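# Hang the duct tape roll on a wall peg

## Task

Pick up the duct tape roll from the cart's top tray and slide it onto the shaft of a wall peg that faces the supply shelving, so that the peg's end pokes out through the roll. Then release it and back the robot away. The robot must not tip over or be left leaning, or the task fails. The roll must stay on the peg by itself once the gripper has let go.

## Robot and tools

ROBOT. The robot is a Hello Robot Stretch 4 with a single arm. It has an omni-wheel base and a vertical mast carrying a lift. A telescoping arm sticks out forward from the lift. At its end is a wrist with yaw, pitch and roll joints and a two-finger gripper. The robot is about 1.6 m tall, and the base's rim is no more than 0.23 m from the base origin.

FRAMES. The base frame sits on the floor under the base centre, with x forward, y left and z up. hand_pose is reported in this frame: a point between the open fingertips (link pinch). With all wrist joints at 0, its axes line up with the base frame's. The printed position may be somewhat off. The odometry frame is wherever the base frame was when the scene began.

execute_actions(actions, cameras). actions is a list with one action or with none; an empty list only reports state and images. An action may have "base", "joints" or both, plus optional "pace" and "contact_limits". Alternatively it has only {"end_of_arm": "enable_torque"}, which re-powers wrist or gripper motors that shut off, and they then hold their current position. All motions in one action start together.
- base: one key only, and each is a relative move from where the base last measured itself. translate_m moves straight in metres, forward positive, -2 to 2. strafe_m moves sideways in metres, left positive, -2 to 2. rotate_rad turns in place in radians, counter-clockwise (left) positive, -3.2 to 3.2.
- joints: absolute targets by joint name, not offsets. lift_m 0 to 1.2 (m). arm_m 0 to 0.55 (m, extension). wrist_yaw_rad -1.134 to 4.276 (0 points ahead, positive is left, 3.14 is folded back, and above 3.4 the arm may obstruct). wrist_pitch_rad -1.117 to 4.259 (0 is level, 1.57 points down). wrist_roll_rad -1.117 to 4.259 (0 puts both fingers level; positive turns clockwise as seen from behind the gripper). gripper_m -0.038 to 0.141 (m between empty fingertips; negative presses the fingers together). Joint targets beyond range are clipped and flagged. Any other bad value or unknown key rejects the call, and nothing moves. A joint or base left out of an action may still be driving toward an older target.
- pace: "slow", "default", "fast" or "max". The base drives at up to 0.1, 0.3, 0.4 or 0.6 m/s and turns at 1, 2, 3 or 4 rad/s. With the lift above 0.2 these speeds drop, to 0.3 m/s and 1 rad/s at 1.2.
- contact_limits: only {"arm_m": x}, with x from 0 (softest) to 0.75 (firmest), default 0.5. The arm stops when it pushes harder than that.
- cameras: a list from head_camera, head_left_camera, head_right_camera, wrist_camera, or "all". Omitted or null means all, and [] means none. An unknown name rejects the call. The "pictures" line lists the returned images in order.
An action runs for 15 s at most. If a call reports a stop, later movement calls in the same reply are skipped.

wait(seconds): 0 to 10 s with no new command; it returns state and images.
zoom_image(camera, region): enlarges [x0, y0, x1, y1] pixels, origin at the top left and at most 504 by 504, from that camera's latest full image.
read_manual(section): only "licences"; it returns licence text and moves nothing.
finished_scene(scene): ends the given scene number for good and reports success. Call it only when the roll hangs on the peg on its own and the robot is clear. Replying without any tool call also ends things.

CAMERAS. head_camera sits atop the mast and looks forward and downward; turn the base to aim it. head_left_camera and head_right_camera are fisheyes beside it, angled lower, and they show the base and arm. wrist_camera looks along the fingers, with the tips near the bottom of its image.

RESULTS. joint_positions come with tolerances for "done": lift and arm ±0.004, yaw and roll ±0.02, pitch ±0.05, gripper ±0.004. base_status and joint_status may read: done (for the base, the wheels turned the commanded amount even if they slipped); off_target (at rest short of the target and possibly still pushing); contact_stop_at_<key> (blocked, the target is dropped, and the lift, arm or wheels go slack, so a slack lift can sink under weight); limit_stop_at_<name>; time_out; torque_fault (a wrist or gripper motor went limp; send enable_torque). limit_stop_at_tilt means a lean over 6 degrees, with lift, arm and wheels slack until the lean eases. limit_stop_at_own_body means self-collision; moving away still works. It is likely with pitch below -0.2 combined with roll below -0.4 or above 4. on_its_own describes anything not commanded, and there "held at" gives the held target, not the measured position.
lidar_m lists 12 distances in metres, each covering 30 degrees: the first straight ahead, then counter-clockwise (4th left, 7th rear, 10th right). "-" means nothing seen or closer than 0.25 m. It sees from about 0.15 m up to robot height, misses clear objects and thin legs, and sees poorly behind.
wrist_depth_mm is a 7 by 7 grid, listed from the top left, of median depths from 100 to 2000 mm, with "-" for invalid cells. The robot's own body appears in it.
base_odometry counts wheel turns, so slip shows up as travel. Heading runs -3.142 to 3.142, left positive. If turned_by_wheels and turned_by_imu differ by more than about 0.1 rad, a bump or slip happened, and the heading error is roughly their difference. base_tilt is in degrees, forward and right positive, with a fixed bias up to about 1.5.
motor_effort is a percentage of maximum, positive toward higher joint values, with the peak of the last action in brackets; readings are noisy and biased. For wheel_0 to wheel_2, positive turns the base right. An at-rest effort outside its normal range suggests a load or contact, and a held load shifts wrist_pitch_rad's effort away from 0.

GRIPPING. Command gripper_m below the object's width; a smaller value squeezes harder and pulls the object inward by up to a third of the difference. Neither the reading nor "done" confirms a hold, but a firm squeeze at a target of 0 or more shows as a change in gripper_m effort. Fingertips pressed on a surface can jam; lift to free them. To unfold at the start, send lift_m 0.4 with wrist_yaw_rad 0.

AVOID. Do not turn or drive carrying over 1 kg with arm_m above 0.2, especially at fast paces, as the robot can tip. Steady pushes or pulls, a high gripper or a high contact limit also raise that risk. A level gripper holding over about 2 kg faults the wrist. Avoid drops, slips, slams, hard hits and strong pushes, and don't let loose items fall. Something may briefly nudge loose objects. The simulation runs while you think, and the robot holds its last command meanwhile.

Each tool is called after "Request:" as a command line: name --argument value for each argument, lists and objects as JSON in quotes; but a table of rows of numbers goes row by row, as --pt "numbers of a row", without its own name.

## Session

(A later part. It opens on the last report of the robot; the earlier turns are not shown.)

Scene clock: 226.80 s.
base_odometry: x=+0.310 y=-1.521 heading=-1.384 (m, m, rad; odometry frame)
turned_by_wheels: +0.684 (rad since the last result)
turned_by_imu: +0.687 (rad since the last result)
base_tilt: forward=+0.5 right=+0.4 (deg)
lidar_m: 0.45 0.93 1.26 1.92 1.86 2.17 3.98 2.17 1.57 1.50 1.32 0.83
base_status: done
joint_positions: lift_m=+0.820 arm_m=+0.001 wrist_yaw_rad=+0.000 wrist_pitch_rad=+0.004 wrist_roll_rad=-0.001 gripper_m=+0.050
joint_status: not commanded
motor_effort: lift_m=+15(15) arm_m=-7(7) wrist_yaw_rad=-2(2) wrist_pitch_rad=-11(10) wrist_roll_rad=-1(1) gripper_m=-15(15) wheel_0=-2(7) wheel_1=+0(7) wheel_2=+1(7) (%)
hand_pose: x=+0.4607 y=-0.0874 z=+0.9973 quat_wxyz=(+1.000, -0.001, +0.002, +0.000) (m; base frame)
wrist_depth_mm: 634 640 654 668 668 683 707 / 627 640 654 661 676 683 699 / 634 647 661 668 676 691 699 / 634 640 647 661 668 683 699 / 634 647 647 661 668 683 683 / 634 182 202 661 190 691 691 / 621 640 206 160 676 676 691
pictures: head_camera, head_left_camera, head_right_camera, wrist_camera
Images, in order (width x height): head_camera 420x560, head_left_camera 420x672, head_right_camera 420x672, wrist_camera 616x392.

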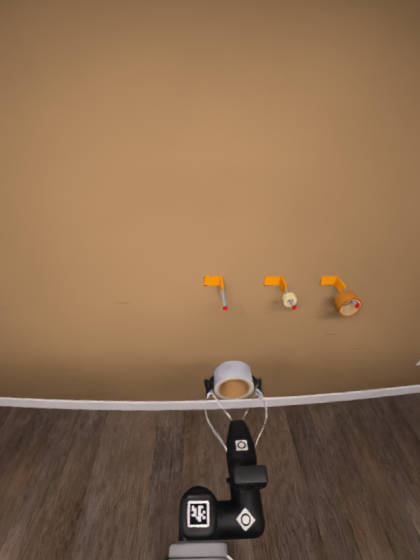

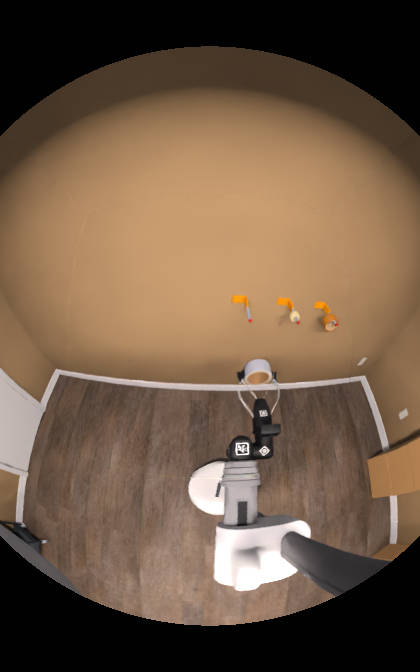

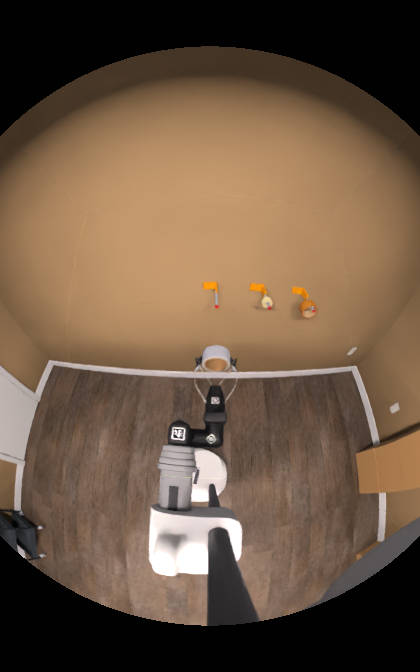

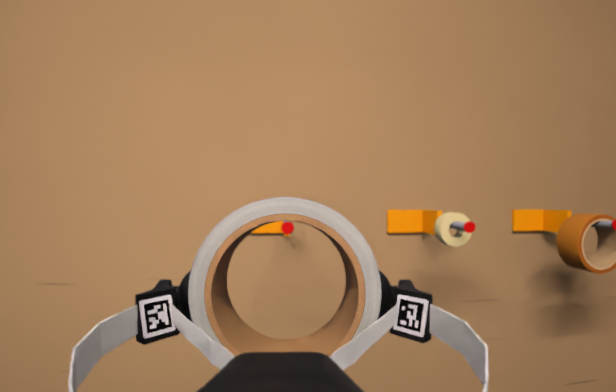

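Request:
execute_actions --actions '[{"joints": {"arm_m": 0.17}}]' --cameras '["wrist_camera", "head_camera"]'

Scene clock: 250.00 s.
base_odometry: x=+0.310 y=-1.521 heading=-1.384 (m, m, rad; odometry frame)
turned_by_wheels: +0.000 (rad since the last result)
turned_by_imu: +0.002 (rad since the last result)
base_tilt: forward=+0.5 right=+0.3 (deg)
lidar_m: 0.78 0.92 1.26 1.93 1.87 2.18 3.97 2.17 1.57 1.50 1.30 0.82
base_status: not commanded
joint_positions: lift_m=+0.820 arm_m=+0.169 wrist_yaw_rad=+0.000 wrist_pitch_rad=+0.004 wrist_roll_rad=-0.001 gripper_m=+0.050
joint_status: all done
motor_effort: lift_m=+15(15) arm_m=+8(7) wrist_yaw_rad=-1(1) wrist_pitch_rad=-10(11) wrist_roll_rad=-1(0) gripper_m=-17(15) wheel_0=-2(2) wheel_1=+0(0) wheel_2=+2(2) (%)
hand_pose: x=+0.6280 y=-0.0874 z=+0.9973 quat_wxyz=(+1.000, -0.001, +0.002, +0.000) (m; base frame)
wrist_depth_mm: 473 480 492 500 508 517 525 / 469 480 488 500 504 512 530 / 477 480 492 500 508 521 521 / 477 480 484 496 508 512 521 / 469 477 480 496 500 508 521 / 473 181 204 492 190 508 521 / 473 480 207 160 504 512 517
pictures: head_camera, wrist_camera
Images, in order (width x height): head_camera 420x560, wrist_camera 616x392.

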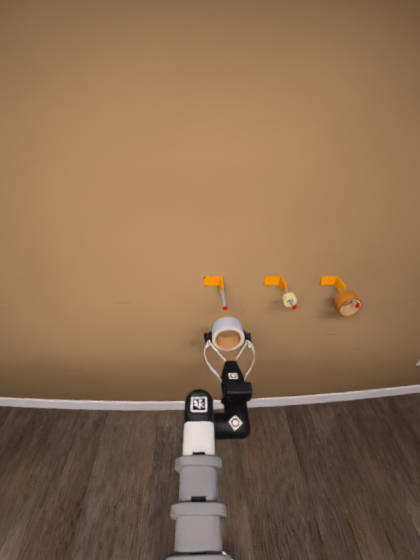

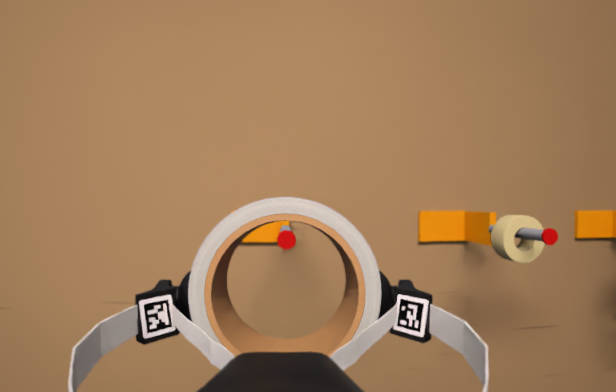

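Request:
zoom_image --camera "head_camera" --region '[180, 260, 300, 380]'

Region (180, 260, 300, 380) of head_camera's 420x560 image, scaled by 4.200, with more detail than that image has.

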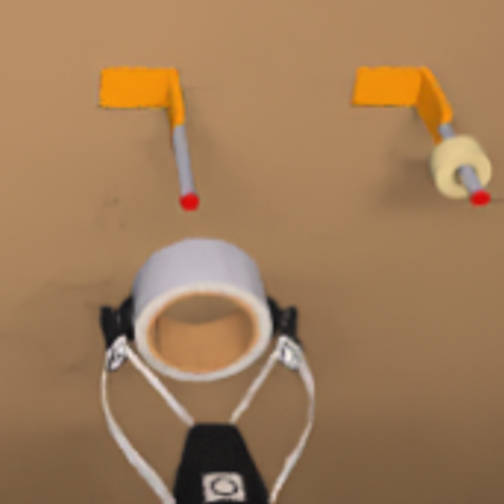

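Request:
execute_actions --actions '[{"joints": {"arm_m": 0.285, "lift_m": 0.825}, "contact_limits": {"arm_m": 0.2}}]' --cameras '["wrist_camera", "head_camera"]'

Scene clock: 275.00 s.
base_odometry: x=+0.310 y=-1.521 heading=-1.384 (m, m, rad; odometry frame)
turned_by_wheels: +0.000 (rad since the last result)
turned_by_imu: +0.002 (rad since the last result)
base_tilt: forward=+0.6 right=+0.5 (deg)
lidar_m: 0.75 0.92 1.25 1.90 1.88 2.17 3.99 2.17 1.56 1.50 1.31 0.82
base_status: not commanded
joint_positions: lift_m=+0.825 arm_m=+0.284 wrist_yaw_rad=+0.000 wrist_pitch_rad=+0.004 wrist_roll_rad=-0.001 gripper_m=+0.050
joint_status: all done
motor_effort: lift_m=+23(21) arm_m=+8(7) wrist_yaw_rad=-1(0) wrist_pitch_rad=-11(11) wrist_roll_rad=-1(1) gripper_m=-17(16) wheel_0=-2(2) wheel_1=+0(0) wheel_2=+2(2) (%)
contact_limits: arm_m 0.2
hand_pose: x=+0.7430 y=-0.0874 z=+1.0017 quat_wxyz=(+1.000, -0.001, +0.002, +0.000) (m; base frame)
wrist_depth_mm: 364 370 375 387 389 397 402 / 364 373 377 382 389 394 402 / 364 370 377 382 384 397 404 / 364 370 375 379 389 389 402 / 364 370 373 370 389 389 353 / 362 181 204 379 190 392 397 / 357 366 206 160 384 394 397
pictures: head_camera, wrist_camera
Images, in order (width x height): head_camera 420x560, wrist_camera 616x392.

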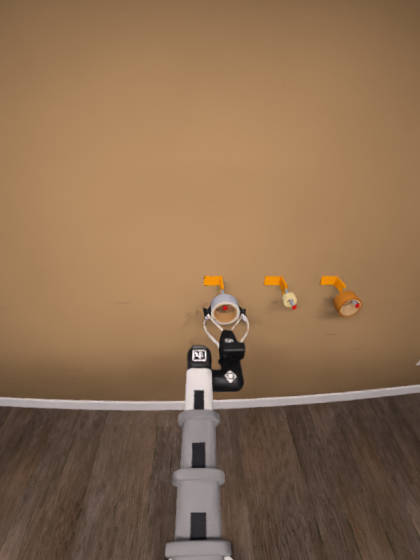

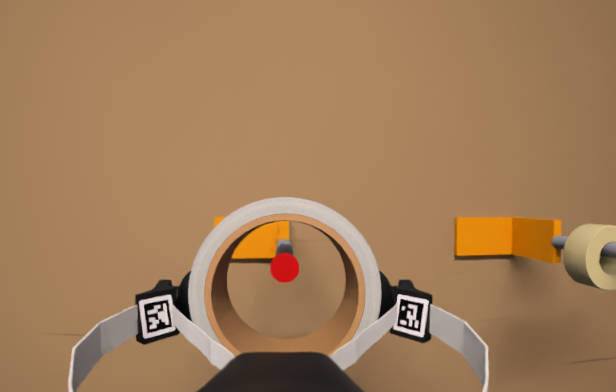

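Request:
zoom_image --camera "wrist_camera" --region '[180, 190, 400, 350]'

Request:
zoom_image --camera "head_camera" --region '[180, 260, 280, 360]'

Region (180, 190, 400, 350) of wrist_camera's 616x392 image, scaled by 2.291; it fills the top 367 rows of this view, and the rest is white.

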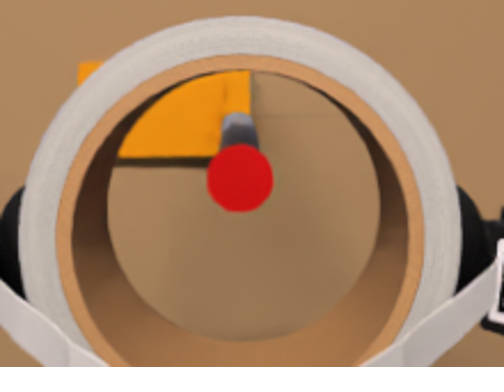

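Region (180, 260, 280, 360) of head_camera's 420x560 image, scaled by 5.040, with more detail than that image has.

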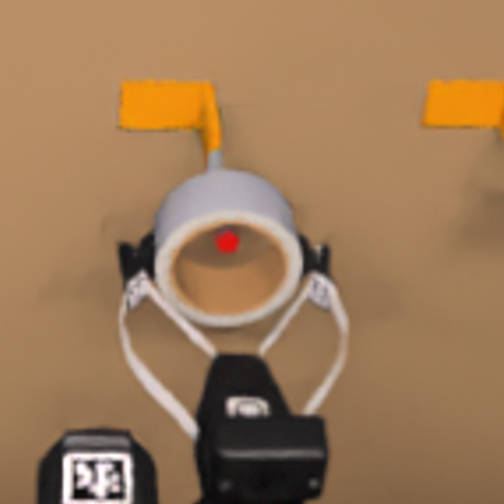

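Request:
execute_actions --actions '[{"joints": {"arm_m": 0.33}, "contact_limits": {"arm_m": 0.2}}]' --cameras '["wrist_camera", "head_camera"]'

Request:
zoom_image --camera "head_camera" --region '[180, 250, 280, 350]'

Scene clock: 303.83 s.
base_odometry: x=+0.310 y=-1.521 heading=-1.384 (m, m, rad; odometry frame)
turned_by_wheels: +0.000 (rad since the last result)
turned_by_imu: +0.002 (rad since the last result)
base_tilt: forward=+0.5 right=+0.4 (deg)
lidar_m: 0.78 0.93 1.26 1.92 1.90 2.19 4.01 2.18 1.59 1.50 1.30 0.82
base_status: not commanded
joint_positions: lift_m=+0.825 arm_m=+0.329 wrist_yaw_rad=+0.000 wrist_pitch_rad=+0.004 wrist_roll_rad=-0.001 gripper_m=+0.050
joint_status: all done
motor_effort: lift_m=+23(23) arm_m=+8(6) wrist_yaw_rad=-1(1) wrist_pitch_rad=-11(11) wrist_roll_rad=+1(2) gripper_m=-17(15) wheel_0=-2(2) wheel_1=+0(0) wheel_2=+1(2) (%)
contact_limits: arm_m 0.2
hand_pose: x=+0.7880 y=-0.0874 z=+1.0017 quat_wxyz=(+1.000, -0.001, +0.002, +0.000) (m; base frame)
wrist_depth_mm: 322 327 334 342 347 353 355 / 322 327 336 338 343 347 355 / 320 327 332 336 343 351 355 / 320 325 329 340 343 347 353 / 320 325 325 325 340 343 343 / 320 181 203 334 190 349 353 / 320 325 206 160 340 345 349
pictures: head_camera, wrist_camera
Images, in order (width x height): head_camera 420x560, wrist_camera 616x392.

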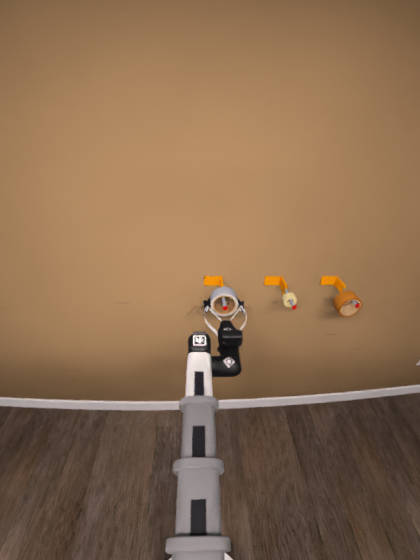

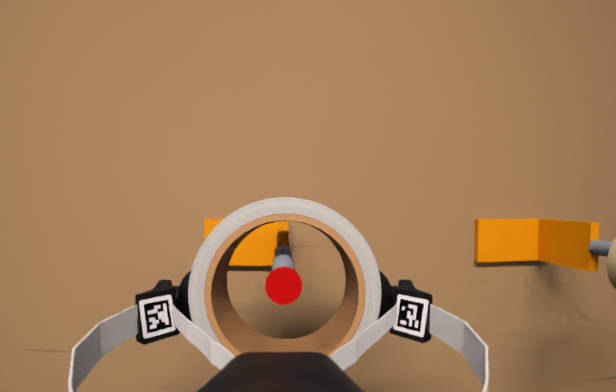

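Region (180, 250, 280, 350) of head_camera's 420x560 image, scaled by 5.040, with more detail than that image has.

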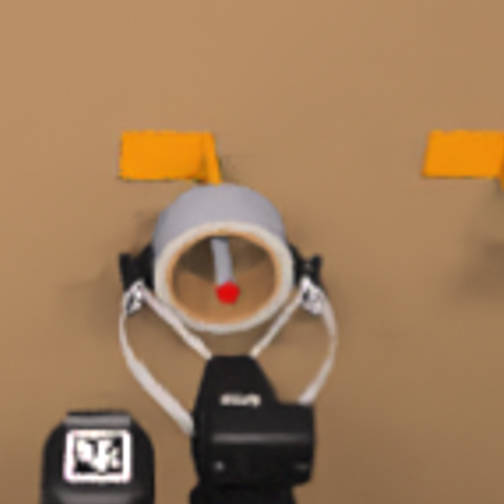

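Request:
zoom_image --camera "wrist_camera" --region '[180, 190, 400, 350]'

Region (180, 190, 400, 350) of wrist_camera's 616x392 image, scaled by 2.291; it fills the top 367 rows of this view, and the rest is white.

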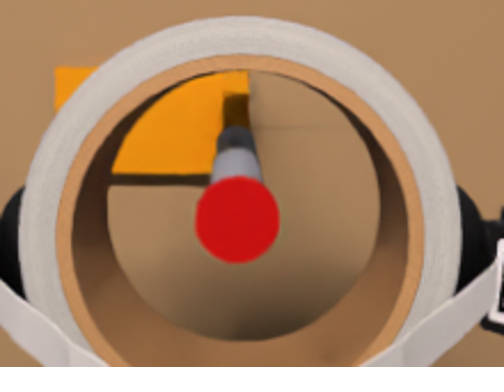

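Request:
execute_actions --actions '[{"joints": {"lift_m": 0.81}, "pace": "slow"}]' --cameras '["wrist_camera", "head_camera"]'

Request:
zoom_image --camera "wrist_camera" --region '[180, 190, 400, 350]'

Scene clock: 322.20 s.
base_odometry: x=+0.310 y=-1.521 heading=-1.384 (m, m, rad; odometry frame)
turned_by_wheels: +0.000 (rad since the last result)
turned_by_imu: +0.002 (rad since the last result)
base_tilt: forward=+0.5 right=+0.3 (deg)
lidar_m: 0.78 0.92 1.26 1.91 1.88 2.22 4.00 2.19 1.57 1.48 1.28 0.84
base_status: not commanded
joint_positions: lift_m=+0.810 arm_m=+0.329 wrist_yaw_rad=+0.000 wrist_pitch_rad=+0.004 wrist_roll_rad=-0.001 gripper_m=+0.050
joint_status: all done
motor_effort: lift_m=+15(23) arm_m=+8(8) wrist_yaw_rad=-1(0) wrist_pitch_rad=-10(11) wrist_roll_rad=-4(1) gripper_m=-17(17) wheel_0=-2(2) wheel_1=+0(0) wheel_2=+2(2) (%)
hand_pose: x=+0.7880 y=-0.0874 z=+0.9874 quat_wxyz=(+1.000, -0.001, +0.002, +0.000) (m; base frame)
wrist_depth_mm: 322 325 336 338 345 349 357 / 322 325 332 340 345 349 353 / 322 325 332 340 345 347 355 / 320 327 330 336 342 347 351 / 320 325 325 238 343 345 351 / 320 181 204 332 191 345 351 / 319 325 206 160 342 343 353
pictures: head_camera, wrist_camera
Images, in order (width x height): head_camera 420x560, wrist_camera 616x392.

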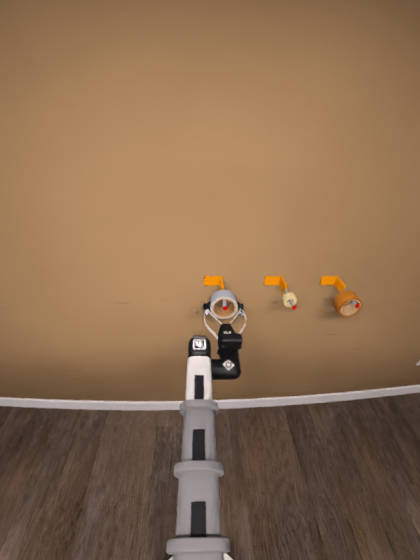

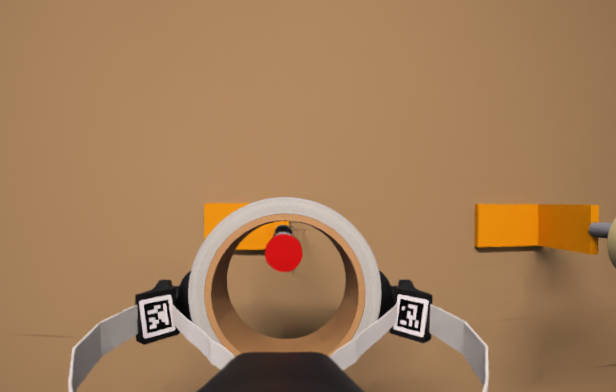

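Region (180, 190, 400, 350) of wrist_camera's 616x392 image, scaled by 2.291; it fills the top 367 rows of this view, and the rest is white.

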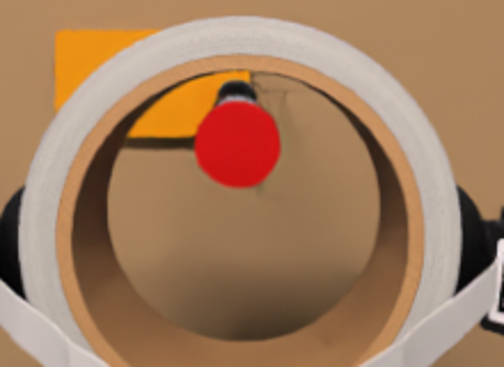

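Request:
execute_actions --actions '[{"joints": {"gripper_m": 0.14}}]' --cameras '["wrist_camera", "head_camera"]'

Request:
zoom_image --camera "head_camera" --region '[180, 250, 280, 350]'

Scene clock: 337.03 s.
base_odometry: x=+0.310 y=-1.521 heading=-1.384 (m, m, rad; odometry frame)
turned_by_wheels: +0.000 (rad since the last result)
turned_by_imu: +0.002 (rad since the last result)
base_tilt: forward=+0.4 right=+0.2 (deg)
lidar_m: 0.80 0.93 1.25 1.95 1.88 2.19 3.98 2.17 1.58 1.50 1.31 0.84
base_status: not commanded
joint_positions: lift_m=+0.810 arm_m=+0.329 wrist_yaw_rad=+0.000 wrist_pitch_rad=+0.003 wrist_roll_rad=-0.001 gripper_m=+0.140
joint_status: all done
motor_effort: lift_m=+15(15) arm_m=+8(8) wrist_yaw_rad=-1(1) wrist_pitch_rad=-7(10) wrist_roll_rad=+1(0) gripper_m=+2(15) wheel_0=-2(2) wheel_1=+0(0) wheel_2=+2(2) (%)
hand_pose: x=+0.7880 y=-0.0874 z=+0.9878 quat_wxyz=(+1.000, -0.001, +0.001, +0.000) (m; base frame)
wrist_depth_mm: 324 330 332 340 343 351 357 / 324 329 332 340 343 349 355 / 320 325 332 338 342 351 353 / 320 327 329 336 343 347 355 / 320 325 329 211 340 347 351 / 322 192 244 334 211 345 351 / 319 324 324 143 340 345 351
pictures: head_camera, wrist_camera
Images, in order (width x height): head_camera 420x560, wrist_camera 616x392.

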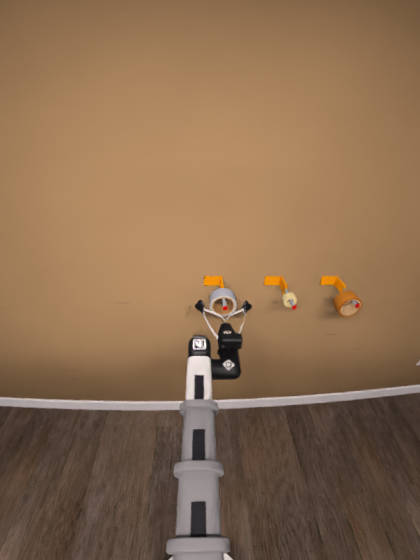

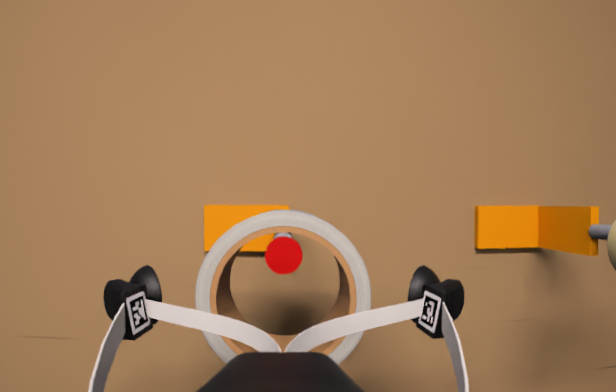

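Region (180, 250, 280, 350) of head_camera's 420x560 image, scaled by 5.040, with more detail than that image has.

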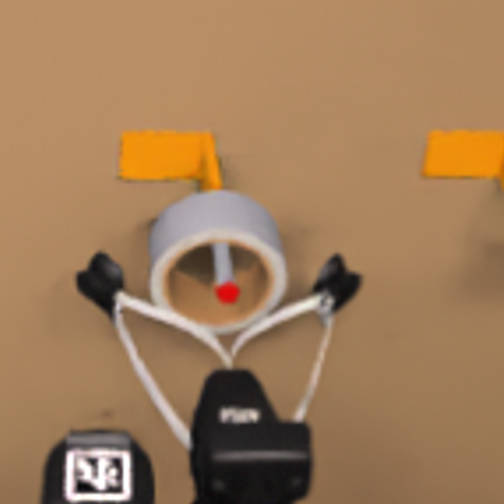

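Request:
execute_actions --actions '[{"joints": {"arm_m": 0.0}}]'

Request:
zoom_image --camera "head_camera" --region '[180, 250, 380, 350]'

Request:
zoom_image --camera "wrist_camera" --region '[200, 160, 616, 330]'

Scene clock: 343.37 s.
base_odometry: x=+0.310 y=-1.521 heading=-1.384 (m, m, rad; odometry frame)
turned_by_wheels: +0.000 (rad since the last result)
turned_by_imu: +0.002 (rad since the last result)
base_tilt: forward=+0.4 right=+0.6 (deg)
lidar_m: 0.75 0.94 1.27 1.92 1.90 2.18 3.99 2.18 1.56 1.50 1.32 0.81
base_status: not commanded
joint_positions: lift_m=+0.810 arm_m=+0.001 wrist_yaw_rad=+0.000 wrist_pitch_rad=+0.002 wrist_roll_rad=-0.001 gripper_m=+0.140
joint_status: all done
motor_effort: lift_m=+15(15) arm_m=-8(8) wrist_yaw_rad=-1(1) wrist_pitch_rad=-6(6) wrist_roll_rad=+0(2) gripper_m=+2(1) wheel_0=-2(2) wheel_1=+0(1) wheel_2=+2(1) (%)
hand_pose: x=+0.4608 y=-0.0874 z=+0.9879 quat_wxyz=(+1.000, -0.001, +0.001, +0.000) (m; base frame)
wrist_depth_mm: 634 647 661 676 691 699 707 / 634 647 654 668 683 691 715 / 634 640 661 668 676 683 691 / 634 640 647 661 668 676 699 / 627 640 654 668 668 676 683 / 627 191 647 654 211 683 691 / 621 634 647 143 668 691 691
pictures: head_camera, head_left_camera, head_right_camera, wrist_camera
Images, in order (width x height): head_camera 420x560, head_left_camera 420x672, head_right_camera 420x672, wrist_camera 616x392.

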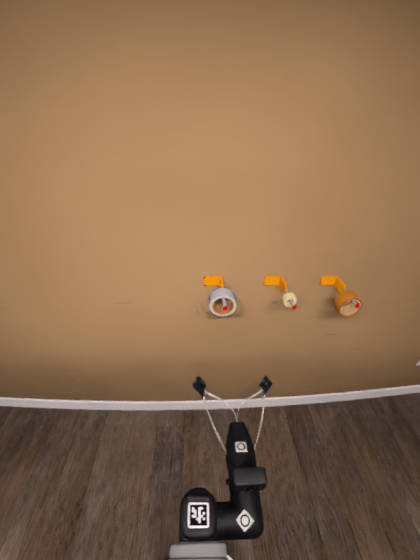

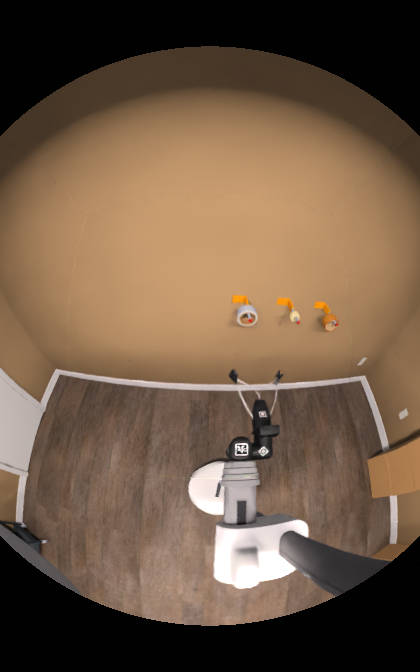

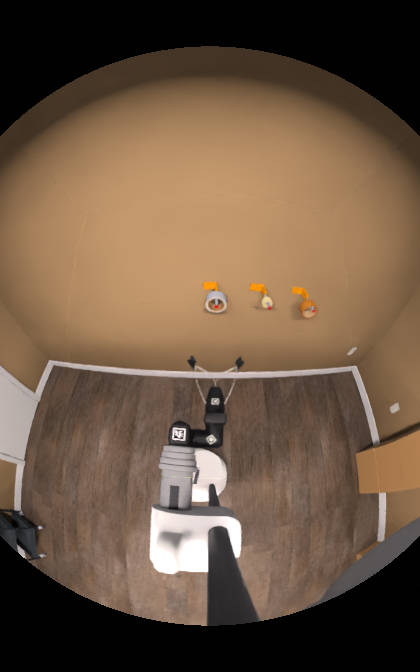

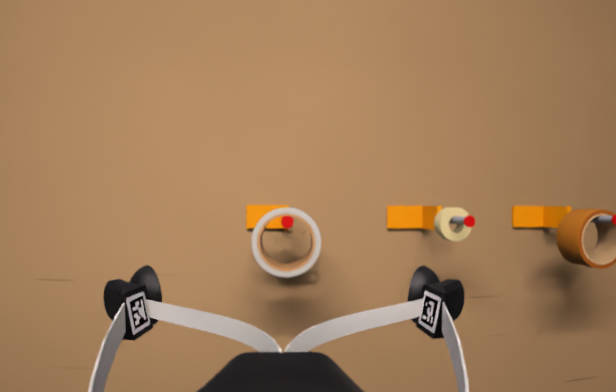

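Region (180, 250, 380, 350) of head_camera's 420x560 image, scaled by 2.520, with more detail than that image has.

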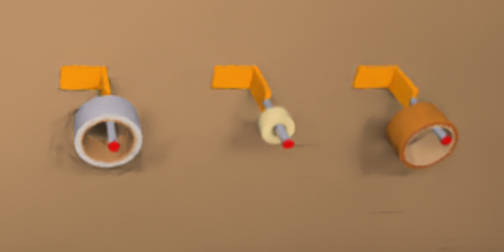

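Region (200, 160, 616, 330) of wrist_camera's 616x392 image, scaled by 1.212; it fills the top 206 rows of this view, and the rest is white.

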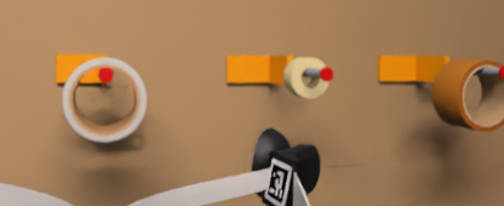

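Request:
zoom_image --camera "head_left_camera" --region '[215, 280, 355, 350]'

Request:
zoom_image --camera "head_camera" --region '[190, 265, 310, 330]'

Region (215, 280, 355, 350) of head_left_camera's 420x672 image, scaled by 3.600, with more detail than that image has.

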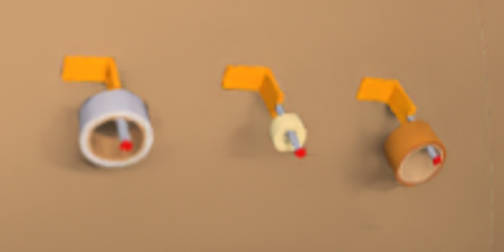

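Region (190, 265, 310, 330) of head_camera's 420x560 image, scaled by 4.200, with more detail than that image has; it fills the top 273 rows of this view, and the rest is white.

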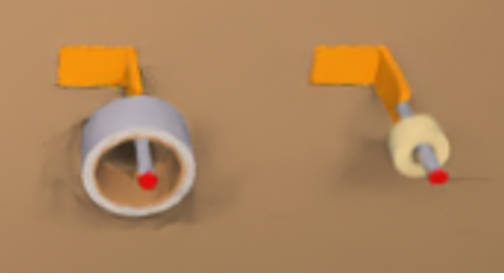

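Request:
execute_actions --actions '[{"base": {"translate_m": -0.3}, "pace": "fast"}]' --cameras '["wrist_camera", "head_camera"]'

Request:
zoom_image --camera "head_camera" --region '[170, 210, 330, 300]'

Scene clock: 360.93 s.
base_odometry: x=+0.254 y=-1.226 heading=-1.384 (m, m, rad; odometry frame)
turned_by_wheels: +0.000 (rad since the last result)
turned_by_imu: +0.002 (rad since the last result)
base_tilt: forward=+0.5 right=+0.5 (deg)
lidar_m: 1.07 1.22 1.66 1.92 1.73 2.72 3.65 2.64 1.79 1.49 1.75 1.08
base_status: done
joint_positions: lift_m=+0.810 arm_m=+0.001 wrist_yaw_rad=+0.000 wrist_pitch_rad=+0.002 wrist_roll_rad=-0.001 gripper_m=+0.140
joint_status: not commanded
motor_effort: lift_m=+15(15) arm_m=-7(8) wrist_yaw_rad=-1(0) wrist_pitch_rad=-5(6) wrist_roll_rad=-1(0) gripper_m=+0(1) wheel_0=+1(8) wheel_1=+0(7) wheel_2=+1(11) (%)
hand_pose: x=+0.4607 y=-0.0874 z=+0.9879 quat_wxyz=(+1.000, -0.001, +0.001, +0.000) (m; base frame)
wrist_depth_mm: 931 917 946 960 1008 1025 1025 / 946 917 960 960 976 1008 991 / 931 946 960 960 976 1008 1025 / 917 931 946 946 976 991 1008 / 917 931 946 960 976 976 1008 / 931 191 946 976 211 976 1008 / 917 931 931 144 946 976 1008
pictures: head_camera, wrist_camera
Images, in order (width x height): head_camera 420x560, wrist_camera 616x392.

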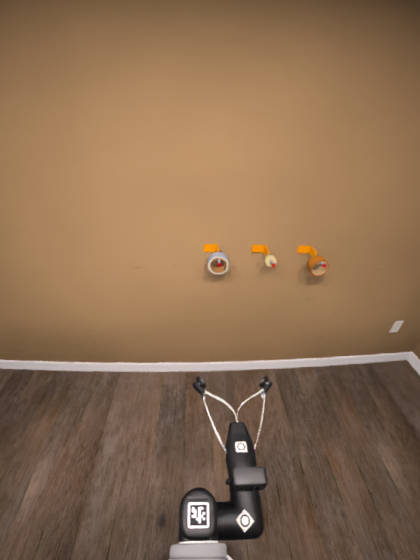

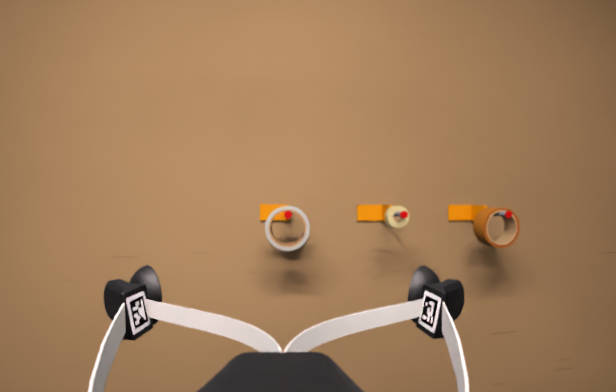

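Region (170, 210, 330, 300) of head_camera's 420x560 image, scaled by 3.150, with more detail than that image has; it fills the top 284 rows of this view, and the rest is white.

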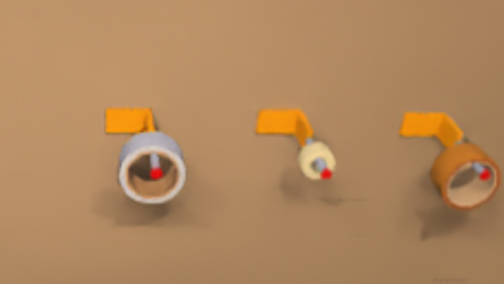

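The roll is hanging on the shaft with the red tip sticking out, and the robot has backed clear. I'm finishing scene 1.

Request:
finished_scene --scene 1

The scene is finished: the task was done.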